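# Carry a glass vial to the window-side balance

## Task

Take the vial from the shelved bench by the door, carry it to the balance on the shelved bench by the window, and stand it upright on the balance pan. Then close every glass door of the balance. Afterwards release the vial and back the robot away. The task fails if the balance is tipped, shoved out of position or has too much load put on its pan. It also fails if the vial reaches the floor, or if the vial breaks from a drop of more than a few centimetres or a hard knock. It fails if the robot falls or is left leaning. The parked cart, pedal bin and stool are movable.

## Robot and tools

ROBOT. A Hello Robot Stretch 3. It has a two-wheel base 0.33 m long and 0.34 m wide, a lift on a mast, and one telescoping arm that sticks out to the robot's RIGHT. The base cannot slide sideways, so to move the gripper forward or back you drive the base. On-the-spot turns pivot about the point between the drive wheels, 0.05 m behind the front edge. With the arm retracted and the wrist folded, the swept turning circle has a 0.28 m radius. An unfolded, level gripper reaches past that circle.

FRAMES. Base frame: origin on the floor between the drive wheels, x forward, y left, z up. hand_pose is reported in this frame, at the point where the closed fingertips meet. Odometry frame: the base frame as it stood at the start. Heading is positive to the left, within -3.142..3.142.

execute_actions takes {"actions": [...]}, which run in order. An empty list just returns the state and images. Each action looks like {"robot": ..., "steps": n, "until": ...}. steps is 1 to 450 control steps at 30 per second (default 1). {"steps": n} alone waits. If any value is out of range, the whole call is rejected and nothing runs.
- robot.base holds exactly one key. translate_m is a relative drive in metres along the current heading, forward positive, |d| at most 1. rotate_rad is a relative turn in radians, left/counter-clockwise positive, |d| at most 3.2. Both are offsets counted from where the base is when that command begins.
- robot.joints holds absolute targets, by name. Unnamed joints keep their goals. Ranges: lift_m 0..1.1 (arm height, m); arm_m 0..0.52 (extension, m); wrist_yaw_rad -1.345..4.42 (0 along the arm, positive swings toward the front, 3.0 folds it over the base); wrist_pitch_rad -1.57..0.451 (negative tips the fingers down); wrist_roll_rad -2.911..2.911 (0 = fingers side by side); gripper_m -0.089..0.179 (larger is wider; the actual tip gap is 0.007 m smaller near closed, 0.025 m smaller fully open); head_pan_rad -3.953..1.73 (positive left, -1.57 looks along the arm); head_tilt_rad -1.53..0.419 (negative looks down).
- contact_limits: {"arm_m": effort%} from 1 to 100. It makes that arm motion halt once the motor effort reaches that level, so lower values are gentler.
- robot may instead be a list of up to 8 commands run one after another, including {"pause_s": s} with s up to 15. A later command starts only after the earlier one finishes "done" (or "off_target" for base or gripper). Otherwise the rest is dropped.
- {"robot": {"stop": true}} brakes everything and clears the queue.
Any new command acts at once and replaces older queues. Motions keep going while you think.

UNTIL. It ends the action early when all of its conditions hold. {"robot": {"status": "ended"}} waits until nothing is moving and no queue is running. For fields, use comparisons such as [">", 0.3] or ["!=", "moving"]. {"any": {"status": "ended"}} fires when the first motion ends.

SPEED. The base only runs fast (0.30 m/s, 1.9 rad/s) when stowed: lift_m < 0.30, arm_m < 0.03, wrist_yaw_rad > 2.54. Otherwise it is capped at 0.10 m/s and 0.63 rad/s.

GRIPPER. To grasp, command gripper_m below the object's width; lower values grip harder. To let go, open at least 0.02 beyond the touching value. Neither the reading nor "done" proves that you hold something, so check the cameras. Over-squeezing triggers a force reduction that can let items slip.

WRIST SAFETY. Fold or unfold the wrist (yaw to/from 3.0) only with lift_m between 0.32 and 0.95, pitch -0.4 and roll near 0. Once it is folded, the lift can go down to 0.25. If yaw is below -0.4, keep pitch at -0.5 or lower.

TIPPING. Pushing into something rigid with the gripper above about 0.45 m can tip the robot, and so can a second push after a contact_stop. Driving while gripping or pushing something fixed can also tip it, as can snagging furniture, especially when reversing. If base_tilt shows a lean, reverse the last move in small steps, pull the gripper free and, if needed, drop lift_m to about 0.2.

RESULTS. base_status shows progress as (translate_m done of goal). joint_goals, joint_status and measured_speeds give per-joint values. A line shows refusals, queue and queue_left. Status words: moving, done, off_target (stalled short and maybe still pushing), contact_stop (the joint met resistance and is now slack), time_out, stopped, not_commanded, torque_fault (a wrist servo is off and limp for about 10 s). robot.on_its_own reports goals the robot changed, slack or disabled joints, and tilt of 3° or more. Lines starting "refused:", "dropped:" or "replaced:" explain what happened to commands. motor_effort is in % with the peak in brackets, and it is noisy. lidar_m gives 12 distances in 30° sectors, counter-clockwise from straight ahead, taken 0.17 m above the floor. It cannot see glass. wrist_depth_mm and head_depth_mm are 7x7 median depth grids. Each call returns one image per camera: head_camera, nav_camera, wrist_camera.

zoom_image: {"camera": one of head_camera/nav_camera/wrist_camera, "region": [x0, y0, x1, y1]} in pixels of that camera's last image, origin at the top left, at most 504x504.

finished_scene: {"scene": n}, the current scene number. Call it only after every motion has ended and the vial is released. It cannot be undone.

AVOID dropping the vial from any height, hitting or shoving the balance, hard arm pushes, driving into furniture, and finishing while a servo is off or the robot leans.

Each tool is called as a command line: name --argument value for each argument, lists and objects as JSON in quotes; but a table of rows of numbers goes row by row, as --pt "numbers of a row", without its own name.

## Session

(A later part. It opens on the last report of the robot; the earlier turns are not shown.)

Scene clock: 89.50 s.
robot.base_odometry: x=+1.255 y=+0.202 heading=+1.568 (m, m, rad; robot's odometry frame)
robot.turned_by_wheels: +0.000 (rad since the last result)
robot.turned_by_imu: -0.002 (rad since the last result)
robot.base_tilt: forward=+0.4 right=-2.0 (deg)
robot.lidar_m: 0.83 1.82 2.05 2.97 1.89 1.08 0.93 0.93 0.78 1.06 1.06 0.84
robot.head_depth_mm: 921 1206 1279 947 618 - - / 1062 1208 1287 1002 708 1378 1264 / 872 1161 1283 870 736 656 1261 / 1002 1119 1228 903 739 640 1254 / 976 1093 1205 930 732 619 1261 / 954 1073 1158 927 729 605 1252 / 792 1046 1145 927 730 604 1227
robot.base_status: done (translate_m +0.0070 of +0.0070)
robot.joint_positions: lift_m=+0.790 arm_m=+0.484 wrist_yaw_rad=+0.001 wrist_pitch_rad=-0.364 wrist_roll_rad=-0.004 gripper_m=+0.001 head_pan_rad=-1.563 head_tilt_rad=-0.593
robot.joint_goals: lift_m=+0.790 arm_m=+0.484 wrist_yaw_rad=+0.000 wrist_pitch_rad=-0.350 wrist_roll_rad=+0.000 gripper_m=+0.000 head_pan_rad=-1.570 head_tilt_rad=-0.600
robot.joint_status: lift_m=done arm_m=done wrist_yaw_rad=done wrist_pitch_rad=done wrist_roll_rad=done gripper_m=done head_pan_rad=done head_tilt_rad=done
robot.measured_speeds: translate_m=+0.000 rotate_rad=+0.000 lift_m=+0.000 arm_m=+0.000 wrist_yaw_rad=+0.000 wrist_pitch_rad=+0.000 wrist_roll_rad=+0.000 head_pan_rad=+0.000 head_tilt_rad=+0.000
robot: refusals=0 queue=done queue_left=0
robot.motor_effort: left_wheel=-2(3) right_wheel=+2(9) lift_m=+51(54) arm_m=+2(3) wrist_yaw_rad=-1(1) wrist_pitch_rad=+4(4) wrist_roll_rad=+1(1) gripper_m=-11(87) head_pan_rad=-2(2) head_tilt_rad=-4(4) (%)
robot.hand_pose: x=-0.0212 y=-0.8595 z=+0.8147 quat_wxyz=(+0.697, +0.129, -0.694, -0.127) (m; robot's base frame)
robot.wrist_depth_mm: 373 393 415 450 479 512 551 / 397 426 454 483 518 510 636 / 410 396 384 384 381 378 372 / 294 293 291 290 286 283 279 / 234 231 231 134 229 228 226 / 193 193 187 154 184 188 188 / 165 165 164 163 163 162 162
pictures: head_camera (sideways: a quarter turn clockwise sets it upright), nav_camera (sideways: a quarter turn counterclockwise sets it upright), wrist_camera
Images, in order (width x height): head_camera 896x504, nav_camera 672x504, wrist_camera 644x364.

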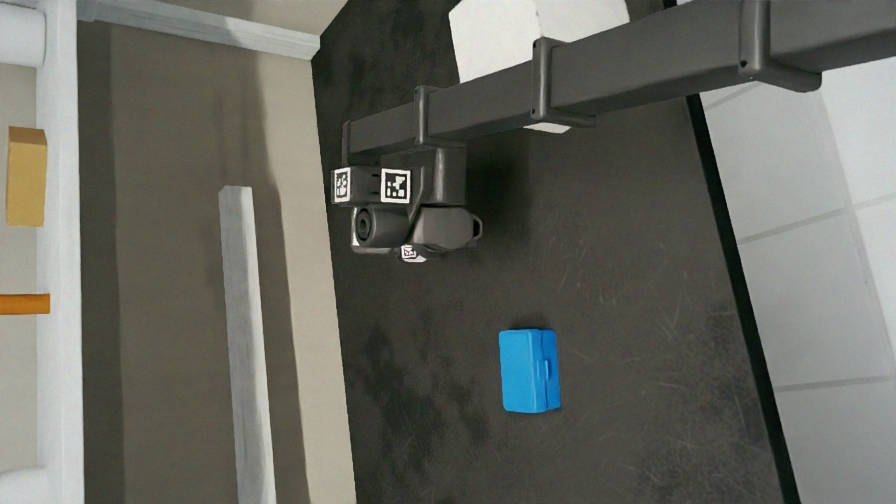

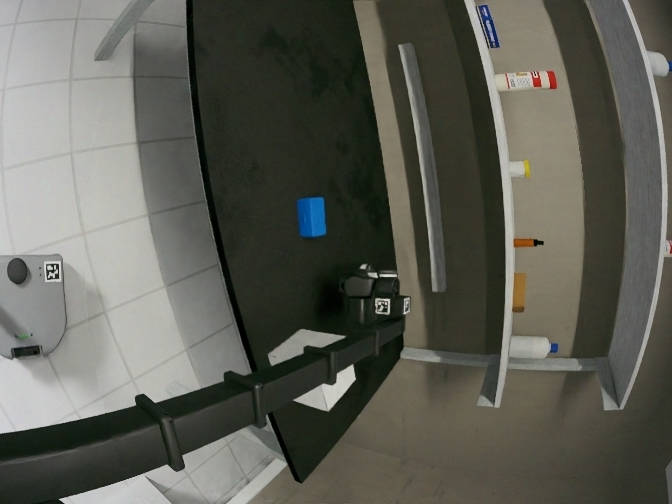

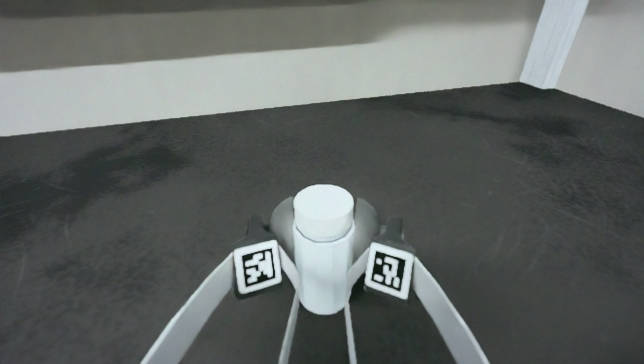

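execute_actions --actions '[{"robot":[{"joints":{"lift_m":0.9,"gripper_m":-0.015}},{"joints":{"arm_m":0}},{"base":{"rotate_rad":2.12},"joints":{"wrist_yaw_rad":2.7}},{"joints":{"lift_m":0.29}},{"base":{"translate_m":1}},{"base":{"translate_m":1}},{"base":{"translate_m":0.95}},{"base":{"rotate_rad":-0.25},"joints":{"lift_m":0.9}}],"steps":450},{"steps":450},{"steps":450,"until":{"robot":{"status":"ended"}}},{"robot":[{"base":{"translate_m":0.27},"joints":{"wrist_yaw_rad":0,"head_tilt_rad":-0.5}},{"joints":{"lift_m":1.06}}],"steps":450,"until":{"robot":{"status":"ended"}}}]'

Scene clock: 137.10 s.
robot.base_odometry: x=-1.523 y=-1.411 heading=-2.845 (m, m, rad; robot's odometry frame)
robot.turned_by_wheels: +1.870 (rad since the last result)
robot.turned_by_imu: +1.857 (rad since the last result)
robot.base_tilt: forward=+0.3 right=-2.2 (deg)
robot.lidar_m: 0.48 0.51 0.70 0.74 0.78 1.07 1.40 3.55 0.57 0.96 0.64 0.50
robot.head_depth_mm: 2579 2800 3027 - - - - / 2605 2705 1352 - - - - / 2599 2758 1337 - - - - / 2604 1749 1145 605 627 1542 1316 / 2567 2768 1072 737 627 1544 1323 / 1710 1820 1138 768 641 1539 1306 / 1310 1337 1129 765 639 1392 1233
robot.base_status: done (translate_m +0.2700 of +0.2700)
robot.joint_positions: lift_m=+1.060 arm_m=+0.003 wrist_yaw_rad=+0.003 wrist_pitch_rad=-0.365 wrist_roll_rad=-0.004 gripper_m=-0.014 head_pan_rad=-1.563 head_tilt_rad=-0.508
robot.joint_goals: lift_m=+1.060 arm_m=+0.000 wrist_yaw_rad=+0.000 wrist_pitch_rad=-0.350 wrist_roll_rad=+0.000 gripper_m=-0.015 head_pan_rad=-1.570 head_tilt_rad=-0.500
robot.joint_status: lift_m=done arm_m=done wrist_yaw_rad=done wrist_pitch_rad=done wrist_roll_rad=done gripper_m=done head_pan_rad=done head_tilt_rad=done
robot.measured_speeds: translate_m=+0.000 rotate_rad=+0.000 lift_m=+0.000 arm_m=+0.000 wrist_yaw_rad=+0.000 wrist_pitch_rad=+0.000 wrist_roll_rad=+0.000 head_pan_rad=+0.000 head_tilt_rad=+0.000
robot: refusals=0 queue=done queue_left=0
robot.motor_effort: left_wheel=+1(7) right_wheel=-2(10) lift_m=+51(54) arm_m=-3(2) wrist_yaw_rad=-3(2) wrist_pitch_rad=+5(5) wrist_roll_rad=+1(1) gripper_m=-15(74) head_pan_rad=-2(3) head_tilt_rad=+3(14) (%)
robot.hand_pose: x=-0.0209 y=-0.3785 z=+1.0843 quat_wxyz=(+0.697, +0.130, -0.693, -0.128) (m; robot's base frame)
robot.wrist_depth_mm: 540 736 - - - - - / 551 796 - 916 - - - / 551 701 684 409 435 - - / 511 513 505 367 359 391 - / 405 401 406 133 379 373 - / 453 432 - 151 - 405 - / 525 596 - - - - -
pictures: head_camera (sideways: a quarter turn clockwise sets it upright), nav_camera (sideways: a quarter turn counterclockwise sets it upright), wrist_camera
Images, in order (width x height): head_camera 896x504, nav_camera 672x504, wrist_camera 644x364.

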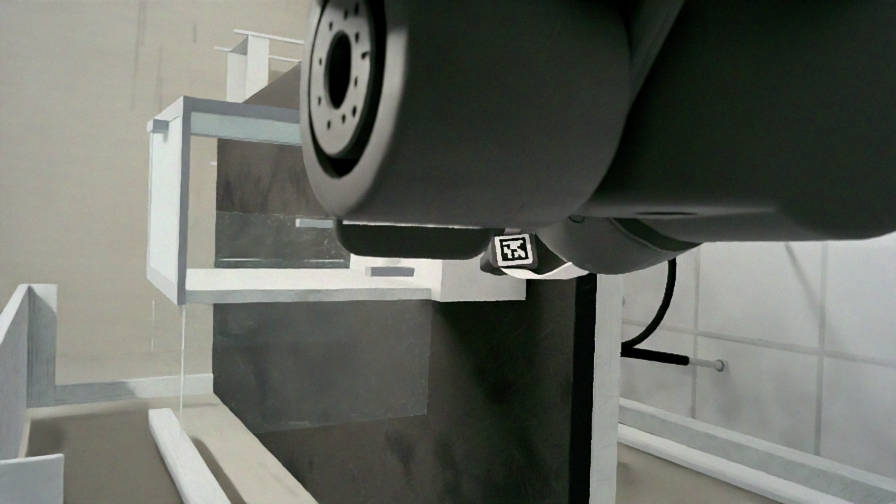

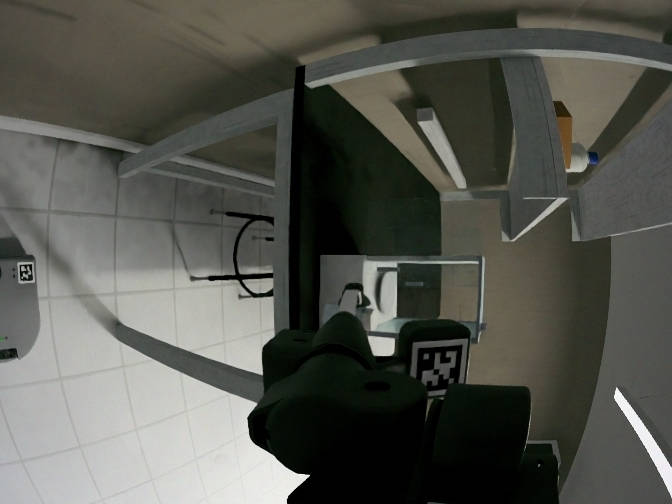

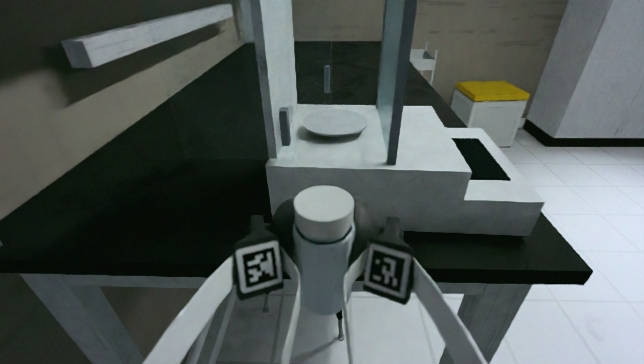

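execute_actions --actions '[{"robot":[{"base":{"translate_m":-0.018},"joints":{"arm_m":0.15,"lift_m":1.075}}],"steps":450,"until":{"robot":{"status":"ended"}}}]'

Scene clock: 140.23 s.
robot.base_odometry: x=-1.505 y=-1.406 heading=-2.845 (m, m, rad; robot's odometry frame)
robot.turned_by_wheels: +0.000 (rad since the last result)
robot.turned_by_imu: -0.001 (rad since the last result)
robot.base_tilt: forward=+0.3 right=-2.1 (deg)
robot.lidar_m: 0.50 0.52 0.73 0.74 0.78 1.07 1.39 3.56 0.57 0.96 0.65 0.52
robot.head_depth_mm: 2518 - - 605 610 722 822 / 2581 - - 593 612 1596 1328 / 2624 - - - 618 1588 1332 / 2611 2764 1144 606 624 1543 1328 / 2619 1576 944 705 625 1563 1314 / 1753 1849 1137 767 637 1525 1321 / 1444 1384 1129 767 639 1429 1255
robot.base_status: done (translate_m -0.0180 of -0.0180)
robot.joint_positions: lift_m=+1.075 arm_m=+0.150 wrist_yaw_rad=+0.002 wrist_pitch_rad=-0.365 wrist_roll_rad=-0.004 gripper_m=-0.014 head_pan_rad=-1.563 head_tilt_rad=-0.507
robot.joint_goals: lift_m=+1.075 arm_m=+0.150 wrist_yaw_rad=+0.000 wrist_pitch_rad=-0.350 wrist_roll_rad=+0.000 gripper_m=-0.015 head_pan_rad=-1.570 head_tilt_rad=-0.500
robot.joint_status: lift_m=done arm_m=done wrist_yaw_rad=done wrist_pitch_rad=done wrist_roll_rad=done gripper_m=done head_pan_rad=done head_tilt_rad=done
robot.measured_speeds: translate_m=+0.000 rotate_rad=+0.000 lift_m=+0.000 arm_m=+0.000 wrist_yaw_rad=+0.000 wrist_pitch_rad=+0.000 wrist_roll_rad=+0.000 head_pan_rad=+0.000 head_tilt_rad=+0.000
robot: refusals=0 queue=done queue_left=0
robot.motor_effort: left_wheel=+1(3) right_wheel=-2(5) lift_m=+51(53) arm_m=+3(3) wrist_yaw_rad=-1(2) wrist_pitch_rad=+5(5) wrist_roll_rad=+1(1) gripper_m=-15(15) head_pan_rad=-3(3) head_tilt_rad=+4(4) (%)
robot.hand_pose: x=-0.0211 y=-0.5254 z=+1.0993 quat_wxyz=(+0.697, +0.129, -0.694, -0.128) (m; robot's base frame)
robot.wrist_depth_mm: 554 678 235 - - - - / 505 761 237 - 936 - - / 570 727 241 696 657 - - / 529 532 275 326 332 - - / 430 426 307 133 269 315 - / 357 354 304 150 240 248 - / 306 308 284 278 270 255 257
pictures: head_camera (sideways: a quarter turn clockwise sets it upright), nav_camera (sideways: a quarter turn counterclockwise sets it upright), wrist_camera
Images, in order (width x height): head_camera 896x504, nav_camera 672x504, wrist_camera 644x364.

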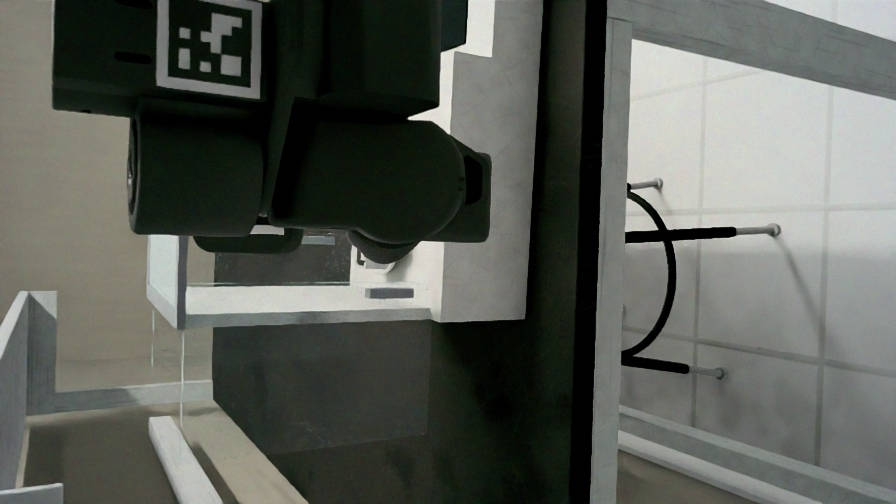

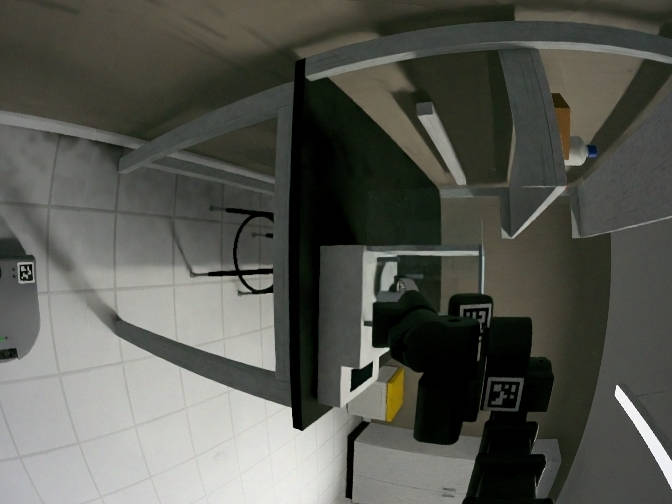

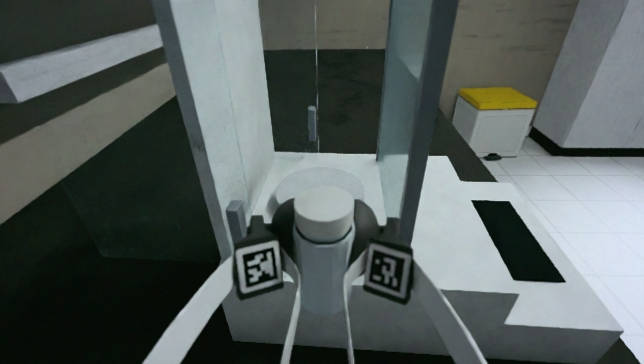

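execute_actions --actions '[{"robot":[{"base":{"translate_m":-0.004}},{"joints":{"arm_m":0.26},"contact_limits":{"arm_m":12}},{"joints":{"lift_m":1.062}}],"steps":450,"until":{"robot":{"status":"ended"}}}]'

Scene clock: 144.93 s.
robot.base_odometry: x=-1.502 y=-1.405 heading=-2.845 (m, m, rad; robot's odometry frame)
robot.turned_by_wheels: +0.000 (rad since the last result)
robot.turned_by_imu: -0.001 (rad since the last result)
robot.base_tilt: forward=+0.3 right=-2.0 (deg)
robot.lidar_m: 0.51 0.53 0.73 0.74 0.78 1.08 1.38 3.55 0.56 0.95 0.65 0.52
robot.head_depth_mm: 2572 - 3027 658 610 718 822 / 2552 - 860 601 612 1600 1289 / 2601 - - 600 619 1572 1323 / 2582 2677 1195 606 623 1536 1317 / 2608 1563 677 617 627 1530 1318 / 1748 1848 1142 770 637 1521 1324 / 1449 1408 1133 766 639 1392 1249
robot.base_status: done (translate_m -0.0040 of -0.0040)
robot.joint_positions: lift_m=+1.062 arm_m=+0.260 wrist_yaw_rad=+0.002 wrist_pitch_rad=-0.365 wrist_roll_rad=-0.004 gripper_m=-0.014 head_pan_rad=-1.563 head_tilt_rad=-0.507
robot.joint_goals: lift_m=+1.062 arm_m=+0.260 wrist_yaw_rad=+0.000 wrist_pitch_rad=-0.350 wrist_roll_rad=+0.000 gripper_m=-0.015 head_pan_rad=-1.570 head_tilt_rad=-0.500
robot.joint_status: lift_m=done arm_m=done wrist_yaw_rad=done wrist_pitch_rad=done wrist_roll_rad=done gripper_m=done head_pan_rad=done head_tilt_rad=done
robot.measured_speeds: translate_m=+0.000 rotate_rad=+0.000 lift_m=+0.000 arm_m=+0.000 wrist_yaw_rad=+0.000 wrist_pitch_rad=+0.000 wrist_roll_rad=+0.000 head_pan_rad=+0.000 head_tilt_rad=+0.000
robot: refusals=0 queue=done queue_left=0
robot.motor_effort: left_wheel=+1(2) right_wheel=-2(6) lift_m=+28(52) arm_m=+3(4) wrist_yaw_rad=-2(2) wrist_pitch_rad=+5(5) wrist_roll_rad=+1(1) gripper_m=-15(15) head_pan_rad=-2(3) head_tilt_rad=+4(4) (%)
robot.contact_limits: arm_m 12 (drawing in: default 18, maximum 29; extending or still: default 24, maximum 40)
robot.hand_pose: x=-0.0212 y=-0.6354 z=+1.0870 quat_wxyz=(+0.697, +0.129, -0.694, -0.128) (m; robot's base frame)
robot.wrist_depth_mm: 100 128 - - - - 53 / 101 129 232 - - - 53 / 101 129 233 691 621 - 58 / 102 130 235 513 502 470 64 / 105 132 216 132 259 80 - / 323 133 196 151 211 85 270 / 290 134 188 183 186 103 222
pictures: head_camera (sideways: a quarter turn clockwise sets it upright), nav_camera (sideways: a quarter turn counterclockwise sets it upright), wrist_camera
Images, in order (width x height): head_camera 896x504, nav_camera 672x504, wrist_camera 644x364.

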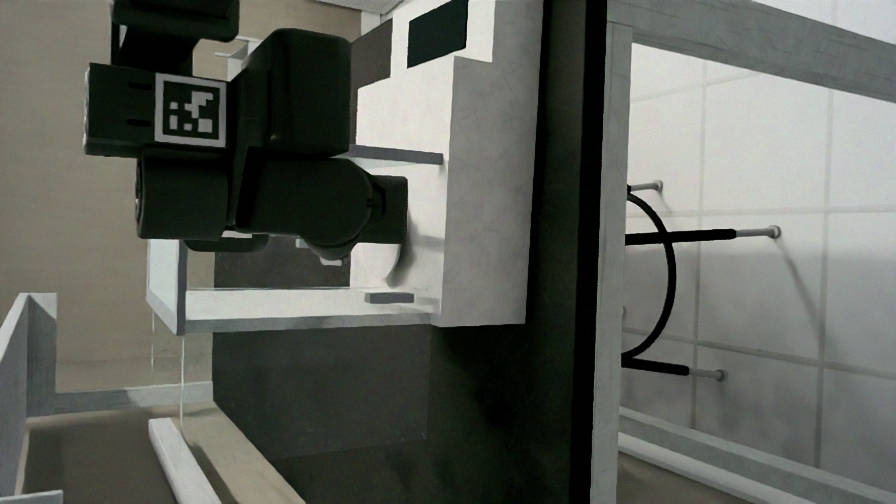

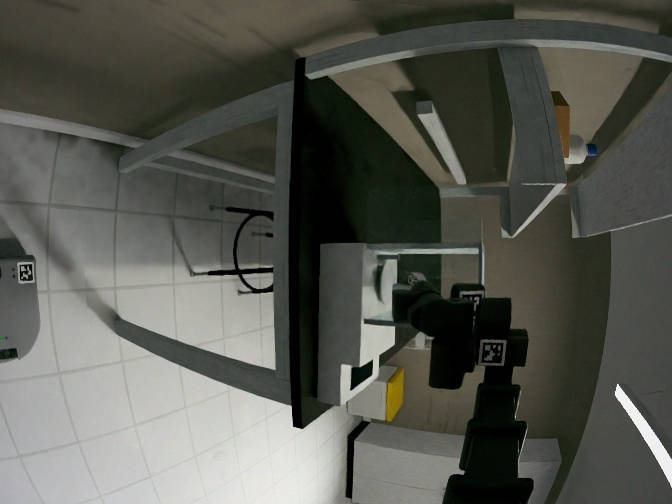

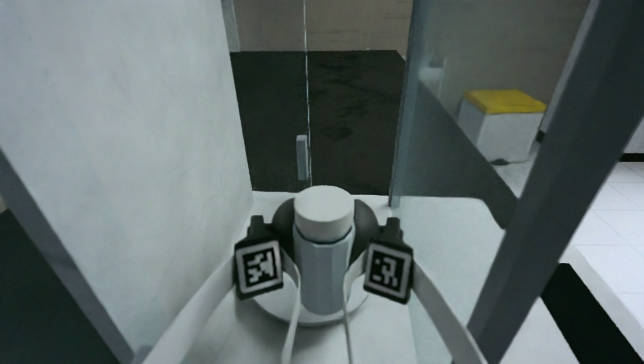

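execute_actions --actions '[{"robot":[{"base":{"translate_m":0.003},"joints":{"arm_m":0.272},"contact_limits":{"arm_m":12}},{"joints":{"lift_m":1.049}}],"steps":450,"until":{"robot":{"status":"ended"}}}]'

Scene clock: 147.77 s.
robot.base_odometry: x=-1.505 y=-1.405 heading=-2.845 (m, m, rad; robot's odometry frame)
robot.turned_by_wheels: +0.000 (rad since the last result)
robot.turned_by_imu: -0.001 (rad since the last result)
robot.base_tilt: forward=+0.4 right=-2.1 (deg)
robot.lidar_m: 0.50 0.52 0.73 0.74 0.78 1.08 1.38 3.56 0.56 0.96 0.65 0.52
robot.head_depth_mm: 2609 - 3050 656 610 722 821 / 2573 - - 602 615 1594 1334 / 2608 - - 598 618 1577 1334 / 2604 2742 1153 605 625 1536 1321 / 2630 1579 675 704 626 1528 1318 / 1739 1844 1136 768 637 1549 1324 / 1432 1391 1128 766 640 1430 1263
robot.base_status: done (translate_m +0.0030 of +0.0030)
robot.joint_positions: lift_m=+1.049 arm_m=+0.272 wrist_yaw_rad=+0.002 wrist_pitch_rad=-0.365 wrist_roll_rad=-0.004 gripper_m=-0.014 head_pan_rad=-1.563 head_tilt_rad=-0.507
robot.joint_goals: lift_m=+1.049 arm_m=+0.272 wrist_yaw_rad=+0.000 wrist_pitch_rad=-0.350 wrist_roll_rad=+0.000 gripper_m=-0.015 head_pan_rad=-1.570 head_tilt_rad=-0.500
robot.joint_status: lift_m=done arm_m=done wrist_yaw_rad=done wrist_pitch_rad=done wrist_roll_rad=done gripper_m=done head_pan_rad=done head_tilt_rad=done
robot.measured_speeds: translate_m=+0.000 rotate_rad=+0.000 lift_m=+0.000 arm_m=+0.000 wrist_yaw_rad=+0.000 wrist_pitch_rad=+0.000 wrist_roll_rad=+0.000 head_pan_rad=+0.000 head_tilt_rad=+0.000
robot: refusals=0 queue=done queue_left=0
robot.motor_effort: left_wheel=+1(5) right_wheel=-2(4) lift_m=+28(30) arm_m=+3(2) wrist_yaw_rad=-1(1) wrist_pitch_rad=+5(5) wrist_roll_rad=+1(1) gripper_m=-15(15) head_pan_rad=-2(3) head_tilt_rad=+4(4) (%)
robot.contact_limits: arm_m 12 (drawing in: default 18, maximum 29; extending or still: default 24, maximum 40)
robot.hand_pose: x=-0.0212 y=-0.6474 z=+1.0740 quat_wxyz=(+0.697, +0.129, -0.694, -0.128) (m; robot's base frame)
robot.wrist_depth_mm: 96 122 - - - - - / 96 123 222 986 959 - - / 97 125 222 648 626 - - / 97 125 226 477 456 498 56 / 98 126 206 132 243 253 57 / 101 128 181 151 196 200 63 / 262 120 174 168 173 85 196
pictures: head_camera (sideways: a quarter turn clockwise sets it upright), nav_camera (sideways: a quarter turn counterclockwise sets it upright), wrist_camera
Images, in order (width x height): head_camera 896x504, nav_camera 672x504, wrist_camera 644x364.

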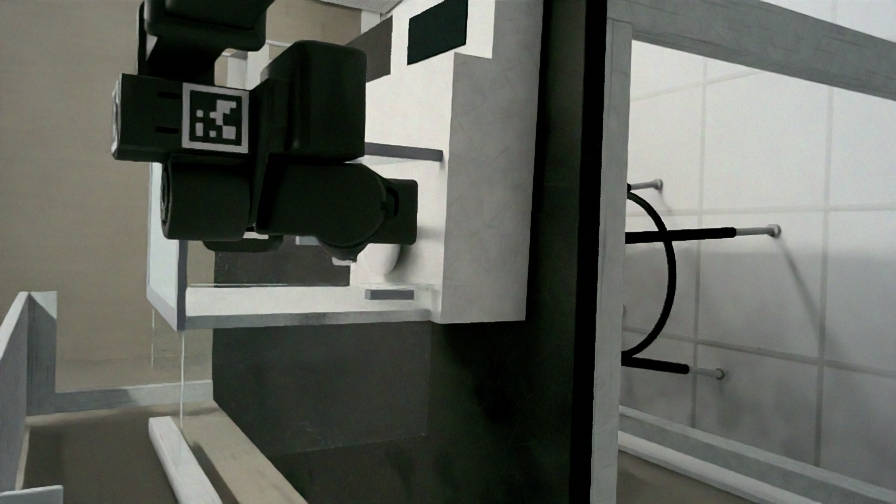

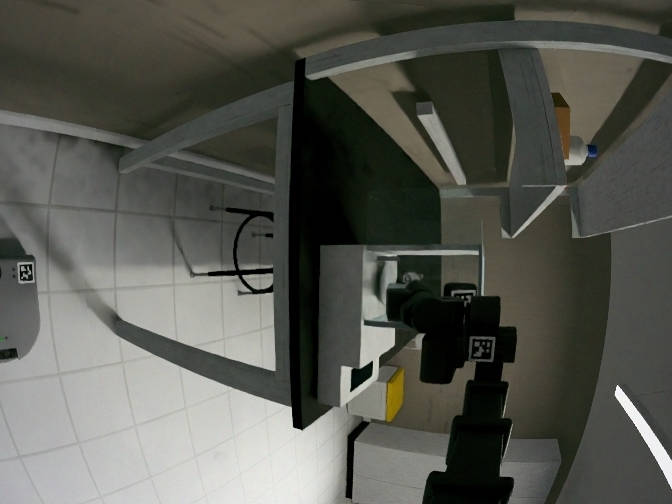

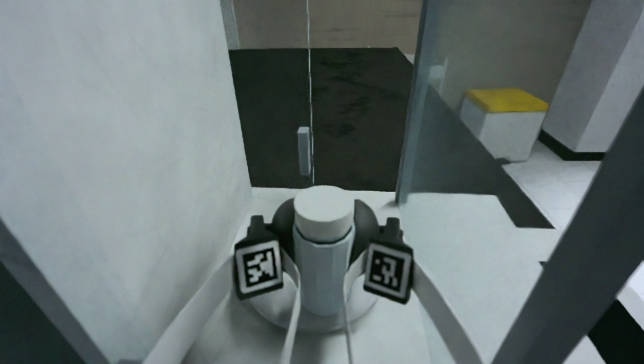

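execute_actions --actions '[{"robot":[{"joints":{"lift_m":1.04,"arm_m":0.276}},{"joints":{"gripper_m":0.048}}],"steps":450,"until":{"robot":{"status":"ended"}}}]'

Scene clock: 150.27 s.
robot.base_odometry: x=-1.505 y=-1.405 heading=-2.845 (m, m, rad; robot's odometry frame)
robot.turned_by_wheels: +0.000 (rad since the last result)
robot.turned_by_imu: -0.001 (rad since the last result)
robot.base_tilt: forward=+0.4 right=-2.2 (deg)
robot.lidar_m: 0.50 0.53 0.73 0.74 0.78 1.08 1.38 3.56 0.56 0.96 0.65 0.52
robot.head_depth_mm: 2573 - 3046 656 610 724 823 / 2627 - - 604 612 1585 1327 / 2590 2688 - 599 618 1593 1320 / 2595 2752 1143 605 623 1540 1325 / 2646 1577 674 704 624 1543 1324 / 1760 1862 1134 767 638 1534 1316 / 1427 1387 1126 763 639 1439 1262
robot.base_status: done (translate_m +0.0030 of +0.0030)
robot.joint_positions: lift_m=+1.040 arm_m=+0.276 wrist_yaw_rad=+0.002 wrist_pitch_rad=-0.365 wrist_roll_rad=-0.004 gripper_m=+0.048 head_pan_rad=-1.563 head_tilt_rad=-0.507
robot.joint_goals: lift_m=+1.040 arm_m=+0.276 wrist_yaw_rad=+0.000 wrist_pitch_rad=-0.350 wrist_roll_rad=+0.000 gripper_m=+0.048 head_pan_rad=-1.570 head_tilt_rad=-0.500
robot.joint_status: lift_m=done arm_m=done wrist_yaw_rad=done wrist_pitch_rad=done wrist_roll_rad=done gripper_m=done head_pan_rad=done head_tilt_rad=done
robot.measured_speeds: translate_m=+0.000 rotate_rad=+0.000 lift_m=+0.000 arm_m=+0.000 wrist_yaw_rad=+0.000 wrist_pitch_rad=+0.000 wrist_roll_rad=+0.000 head_pan_rad=+0.000 head_tilt_rad=+0.000
robot: refusals=0 queue=done queue_left=0
robot.motor_effort: left_wheel=+1(1) right_wheel=-2(2) lift_m=+28(29) arm_m=+3(2) wrist_yaw_rad=-1(1) wrist_pitch_rad=+5(5) wrist_roll_rad=+1(1) gripper_m=+0(79) head_pan_rad=-3(3) head_tilt_rad=+4(4) (%)
robot.hand_pose: x=-0.0212 y=-0.6513 z=+1.0650 quat_wxyz=(+0.697, +0.129, -0.694, -0.128) (m; robot's base frame)
robot.wrist_depth_mm: 95 122 - - - - - / 96 123 222 908 926 - - / 97 124 223 629 626 - - / 97 125 225 456 370 483 - / 98 126 185 136 240 238 56 / 98 127 180 154 180 191 58 / 104 113 166 161 164 155 66
pictures: head_camera (sideways: a quarter turn clockwise sets it upright), nav_camera (sideways: a quarter turn counterclockwise sets it upright), wrist_camera
Images, in order (width x height): head_camera 896x504, nav_camera 672x504, wrist_camera 644x364.

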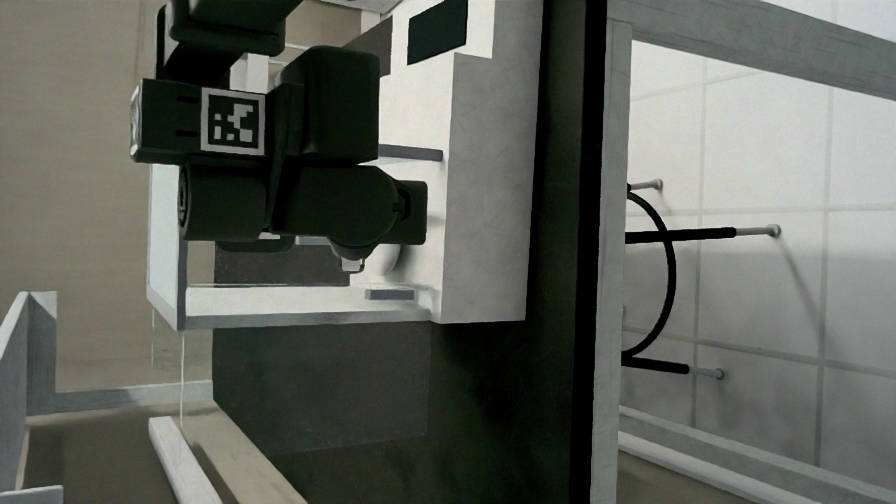

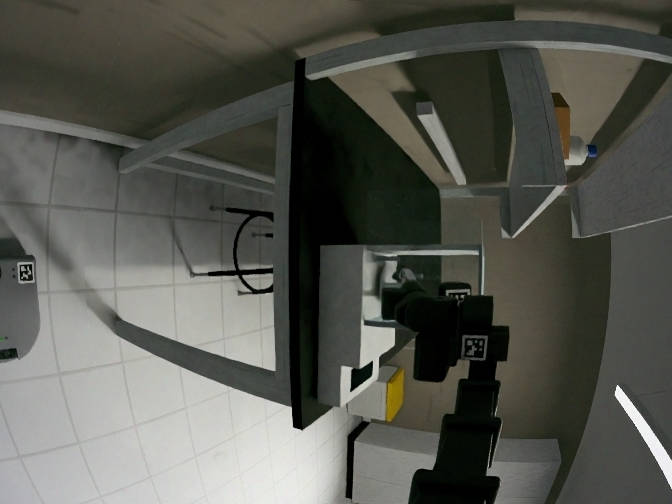

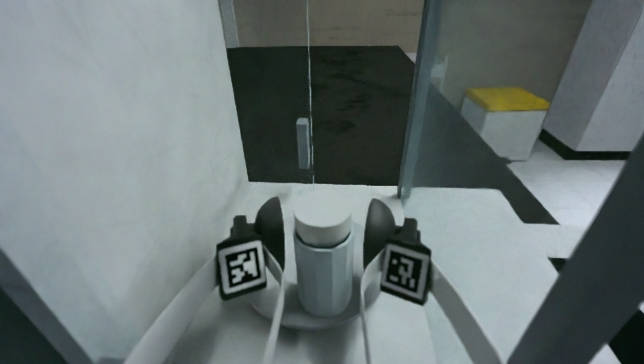

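execute_actions --actions '[{"robot":[{"joints":{"arm_m":0.235}},{"joints":{"gripper_m":0.035}},{"joints":{"arm_m":0.13}},{"base":{"translate_m":0.056},"joints":{"lift_m":1.03}},{"joints":{"arm_m":0.155}}],"steps":450,"until":{"robot":{"status":"ended"}}}]'

Scene clock: 158.77 s.
robot.base_odometry: x=-1.558 y=-1.422 heading=-2.845 (m, m, rad; robot's odometry frame)
robot.turned_by_wheels: +0.000 (rad since the last result)
robot.turned_by_imu: -0.002 (rad since the last result)
robot.base_tilt: forward=+0.4 right=-2.0 (deg)
robot.lidar_m: 0.45 0.47 0.65 0.74 0.77 1.08 1.44 3.56 0.59 0.96 0.62 0.46
robot.head_depth_mm: 2619 2754 - - 612 1589 862 / 2575 2708 - - 609 1593 1323 / 2607 2713 - - 624 1544 1326 / 2613 1775 1076 707 629 1531 1325 / 2518 2702 1146 772 629 1543 1315 / 1674 1727 1132 766 637 1497 1325 / 420 1224 1132 766 643 1374 1215
robot.base_status: done (translate_m +0.0560 of +0.0560)
robot.joint_positions: lift_m=+1.030 arm_m=+0.155 wrist_yaw_rad=+0.002 wrist_pitch_rad=-0.365 wrist_roll_rad=-0.004 gripper_m=+0.035 head_pan_rad=-1.563 head_tilt_rad=-0.507
robot.joint_goals: lift_m=+1.030 arm_m=+0.155 wrist_yaw_rad=+0.000 wrist_pitch_rad=-0.350 wrist_roll_rad=+0.000 gripper_m=+0.035 head_pan_rad=-1.570 head_tilt_rad=-0.500
robot.joint_status: lift_m=done arm_m=done wrist_yaw_rad=done wrist_pitch_rad=done wrist_roll_rad=done gripper_m=done head_pan_rad=done head_tilt_rad=done
robot.measured_speeds: translate_m=+0.000 rotate_rad=+0.000 lift_m=+0.000 arm_m=+0.000 wrist_yaw_rad=+0.000 wrist_pitch_rad=+0.000 wrist_roll_rad=+0.000 head_pan_rad=+0.000 head_tilt_rad=+0.000
robot: refusals=0 queue=done queue_left=0
robot.motor_effort: left_wheel=+1(5) right_wheel=-2(5) lift_m=+27(27) arm_m=+3(4) wrist_yaw_rad=-2(2) wrist_pitch_rad=+5(5) wrist_roll_rad=+1(1) gripper_m=-1(54) head_pan_rad=-2(3) head_tilt_rad=+4(4) (%)
robot.hand_pose: x=-0.0212 y=-0.5303 z=+1.0550 quat_wxyz=(+0.697, +0.129, -0.694, -0.128) (m; robot's base frame)
robot.wrist_depth_mm: 458 647 - - - - - / 498 735 923 349 894 - - / 514 601 602 296 316 338 - / 465 459 453 245 257 255 351 / 364 361 373 218 221 213 225 / 301 297 286 237 230 220 218 / 258 257 257 256 250 246 239
pictures: head_camera (sideways: a quarter turn clockwise sets it upright), nav_camera (sideways: a quarter turn counterclockwise sets it upright), wrist_camera
Images, in order (width x height): head_camera 896x504, nav_camera 672x504, wrist_camera 644x364.

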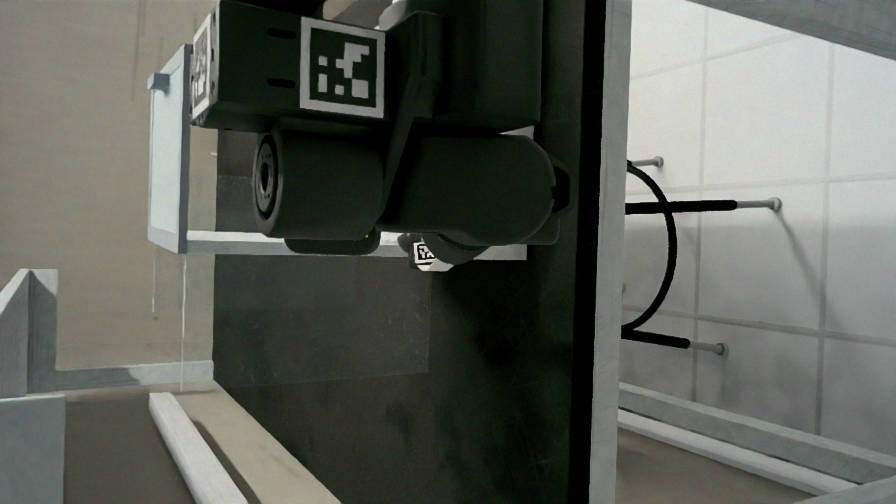

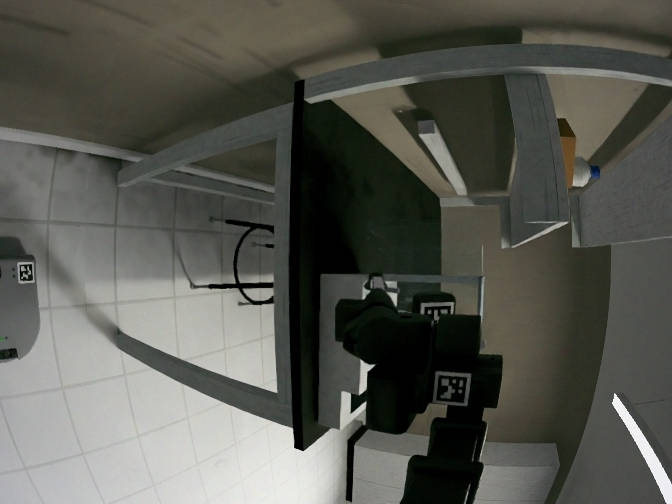

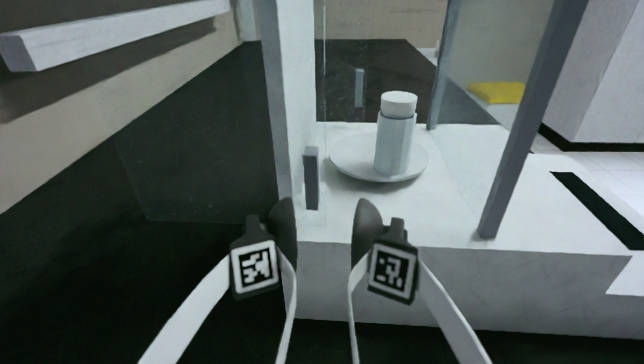

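execute_actions --actions '[{"robot":[{"base":{"rotate_rad":-0.04},"joints":{"lift_m":1.04,"arm_m":0.145}},{"base":{"translate_m":0.028}},{"joints":{"arm_m":0.174},"contact_limits":{"arm_m":10}},{"base":{"translate_m":-0.06}}],"steps":450,"until":{"robot":{"status":"ended"}}}]'

Scene clock: 166.30 s.
robot.base_odometry: x=-1.527 y=-1.414 heading=-2.885 (m, m, rad; robot's odometry frame)
robot.turned_by_wheels: -0.040 (rad since the last result)
robot.turned_by_imu: -0.042 (rad since the last result)
robot.base_tilt: forward=+0.3 right=-2.1 (deg)
robot.lidar_m: 0.48 0.49 0.66 0.74 0.77 1.03 1.41 3.78 0.58 0.96 0.64 0.50
robot.head_depth_mm: 2608 2753 3002 - 620 734 843 / 2647 2757 - - 622 1594 1295 / 2619 2837 - - 624 1595 1320 / 2583 2777 1077 607 626 1539 1324 / 2592 1567 945 706 628 1523 1329 / 1739 1861 1147 767 624 1554 1318 / 1590 1477 1128 767 621 1444 1257
robot.base_status: done (translate_m -0.0600 of -0.0600)
robot.joint_positions: lift_m=+1.040 arm_m=+0.174 wrist_yaw_rad=+0.003 wrist_pitch_rad=-0.366 wrist_roll_rad=-0.004 gripper_m=+0.035 head_pan_rad=-1.563 head_tilt_rad=-0.507
robot.joint_goals: lift_m=+1.040 arm_m=+0.174 wrist_yaw_rad=+0.000 wrist_pitch_rad=-0.350 wrist_roll_rad=+0.000 gripper_m=+0.035 head_pan_rad=-1.570 head_tilt_rad=-0.500
robot.joint_status: lift_m=done arm_m=done wrist_yaw_rad=done wrist_pitch_rad=done wrist_roll_rad=done gripper_m=done head_pan_rad=done head_tilt_rad=done
robot.measured_speeds: translate_m=+0.000 rotate_rad=+0.000 lift_m=+0.000 arm_m=+0.000 wrist_yaw_rad=+0.000 wrist_pitch_rad=+0.000 wrist_roll_rad=+0.000 head_pan_rad=+0.000 head_tilt_rad=+0.000
robot: refusals=0 queue=done queue_left=0
robot.motor_effort: left_wheel=+2(6) right_wheel=-3(9) lift_m=+51(53) arm_m=+2(5) wrist_yaw_rad=-3(3) wrist_pitch_rad=+5(5) wrist_roll_rad=+1(1) gripper_m=-1(1) head_pan_rad=-2(2) head_tilt_rad=+4(4) (%)
robot.contact_limits: arm_m 10 (drawing in: default 18, maximum 29; extending or still: default 24, maximum 40)
robot.hand_pose: x=-0.0208 y=-0.5493 z=+1.0642 quat_wxyz=(+0.697, +0.130, -0.693, -0.127) (m; robot's base frame)
robot.wrist_depth_mm: 540 161 239 - - - - / 567 708 241 899 766 - - / 569 591 243 361 358 - - / 476 473 244 248 275 332 - / 377 377 233 231 219 238 - / 317 314 220 207 207 204 234 / 266 265 251 239 237 230 227
pictures: head_camera (sideways: a quarter turn clockwise sets it upright), nav_camera (sideways: a quarter turn counterclockwise sets it upright), wrist_camera
Images, in order (width x height): head_camera 896x504, nav_camera 672x504, wrist_camera 644x364.

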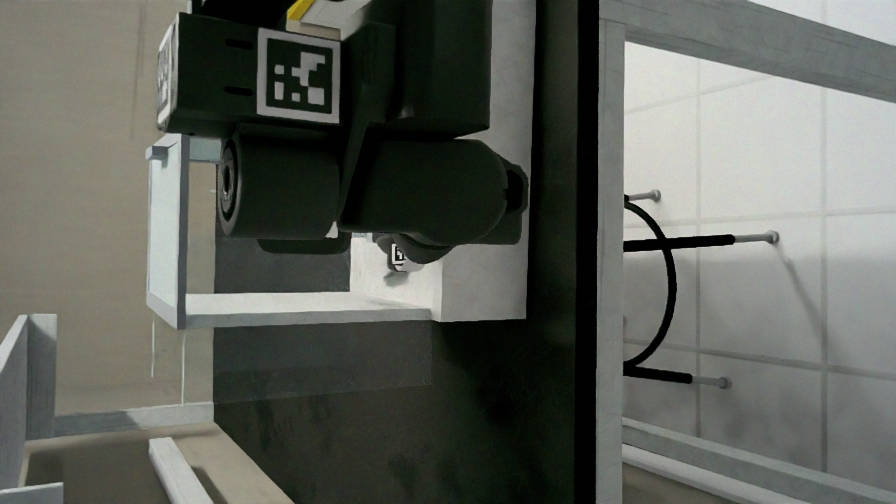

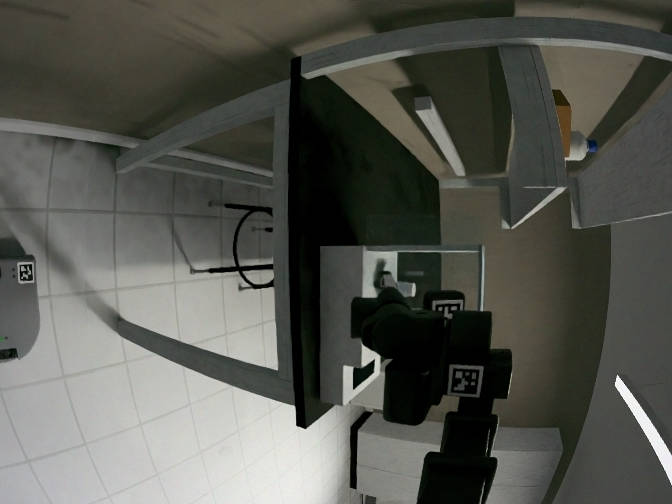

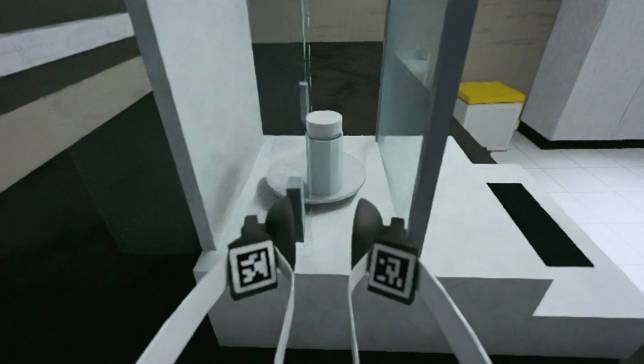

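execute_actions --actions '[{"robot":{"base":{"translate_m":-0.064}},"steps":450,"until":{"robot":{"status":"ended"}}}]'

Scene clock: 168.57 s.
robot.base_odometry: x=-1.465 y=-1.397 heading=-2.885 (m, m, rad; robot's odometry frame)
robot.turned_by_wheels: +0.000 (rad since the last result)
robot.turned_by_imu: +0.000 (rad since the last result)
robot.base_tilt: forward=+0.4 right=-2.2 (deg)
robot.lidar_m: 0.54 0.56 0.75 0.74 0.77 1.03 1.34 3.74 0.55 0.96 0.68 0.57
robot.head_depth_mm: 2603 2773 2828 - 618 1509 1335 / 2604 2736 - - 619 755 841 / 2603 2781 - - 624 1582 1331 / 2608 2731 1077 605 623 1537 1322 / 2609 2767 1072 608 627 1531 1324 / 2279 627 646 703 622 1534 1318 / 1681 1696 1129 768 621 1496 1319
robot.base_status: done (translate_m -0.0640 of -0.0640)
robot.joint_positions: lift_m=+1.040 arm_m=+0.174 wrist_yaw_rad=+0.003 wrist_pitch_rad=-0.366 wrist_roll_rad=-0.004 gripper_m=+0.035 head_pan_rad=-1.563 head_tilt_rad=-0.507
robot.joint_goals: lift_m=+1.040 arm_m=+0.174 wrist_yaw_rad=+0.000 wrist_pitch_rad=-0.350 wrist_roll_rad=+0.000 gripper_m=+0.035 head_pan_rad=-1.570 head_tilt_rad=-0.500
robot.joint_status: lift_m=done arm_m=done wrist_yaw_rad=done wrist_pitch_rad=done wrist_roll_rad=done gripper_m=done head_pan_rad=done head_tilt_rad=done
robot.measured_speeds: translate_m=+0.000 rotate_rad=+0.000 lift_m=+0.000 arm_m=+0.000 wrist_yaw_rad=+0.000 wrist_pitch_rad=+0.000 wrist_roll_rad=+0.000 head_pan_rad=+0.000 head_tilt_rad=+0.000
robot: refusals=0 queue=done queue_left=0
robot.motor_effort: left_wheel=+2(3) right_wheel=-3(10) lift_m=+51(51) arm_m=+3(2) wrist_yaw_rad=-3(4) wrist_pitch_rad=+5(5) wrist_roll_rad=+1(1) gripper_m=-1(0) head_pan_rad=-2(2) head_tilt_rad=+3(4) (%)
robot.contact_limits: arm_m 10 (drawing in: default 18, maximum 29; extending or still: default 24, maximum 40)
robot.hand_pose: x=-0.0208 y=-0.5493 z=+1.0642 quat_wxyz=(+0.697, +0.130, -0.693, -0.128) (m; robot's base frame)
robot.wrist_depth_mm: 168 228 - - - - - / 171 227 937 852 - - - / 182 230 344 360 656 - - / 452 227 263 275 318 - - / 379 223 242 202 249 293 - / 315 212 213 206 213 235 - / 265 260 245 237 234 228 -
pictures: head_camera (sideways: a quarter turn clockwise sets it upright), nav_camera (sideways: a quarter turn counterclockwise sets it upright), wrist_camera
Images, in order (width x height): head_camera 896x504, nav_camera 672x504, wrist_camera 644x364.

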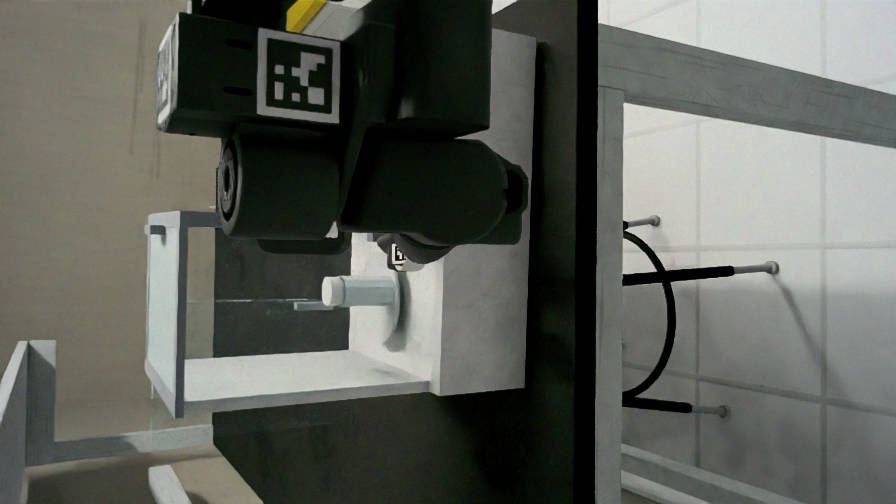

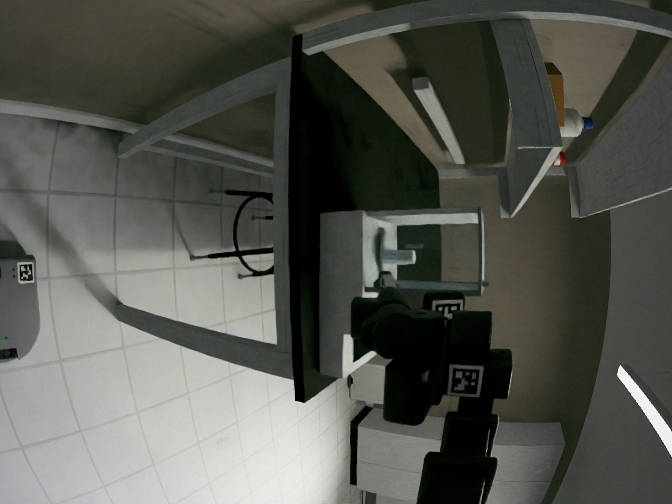

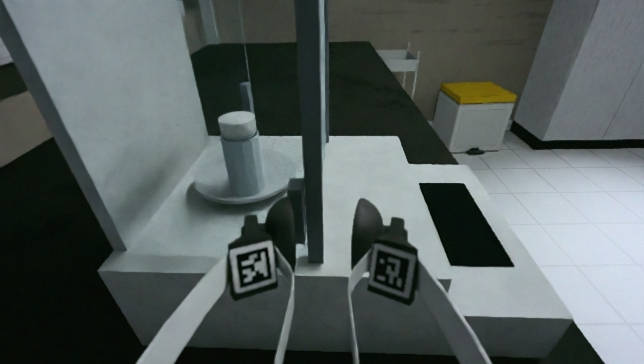

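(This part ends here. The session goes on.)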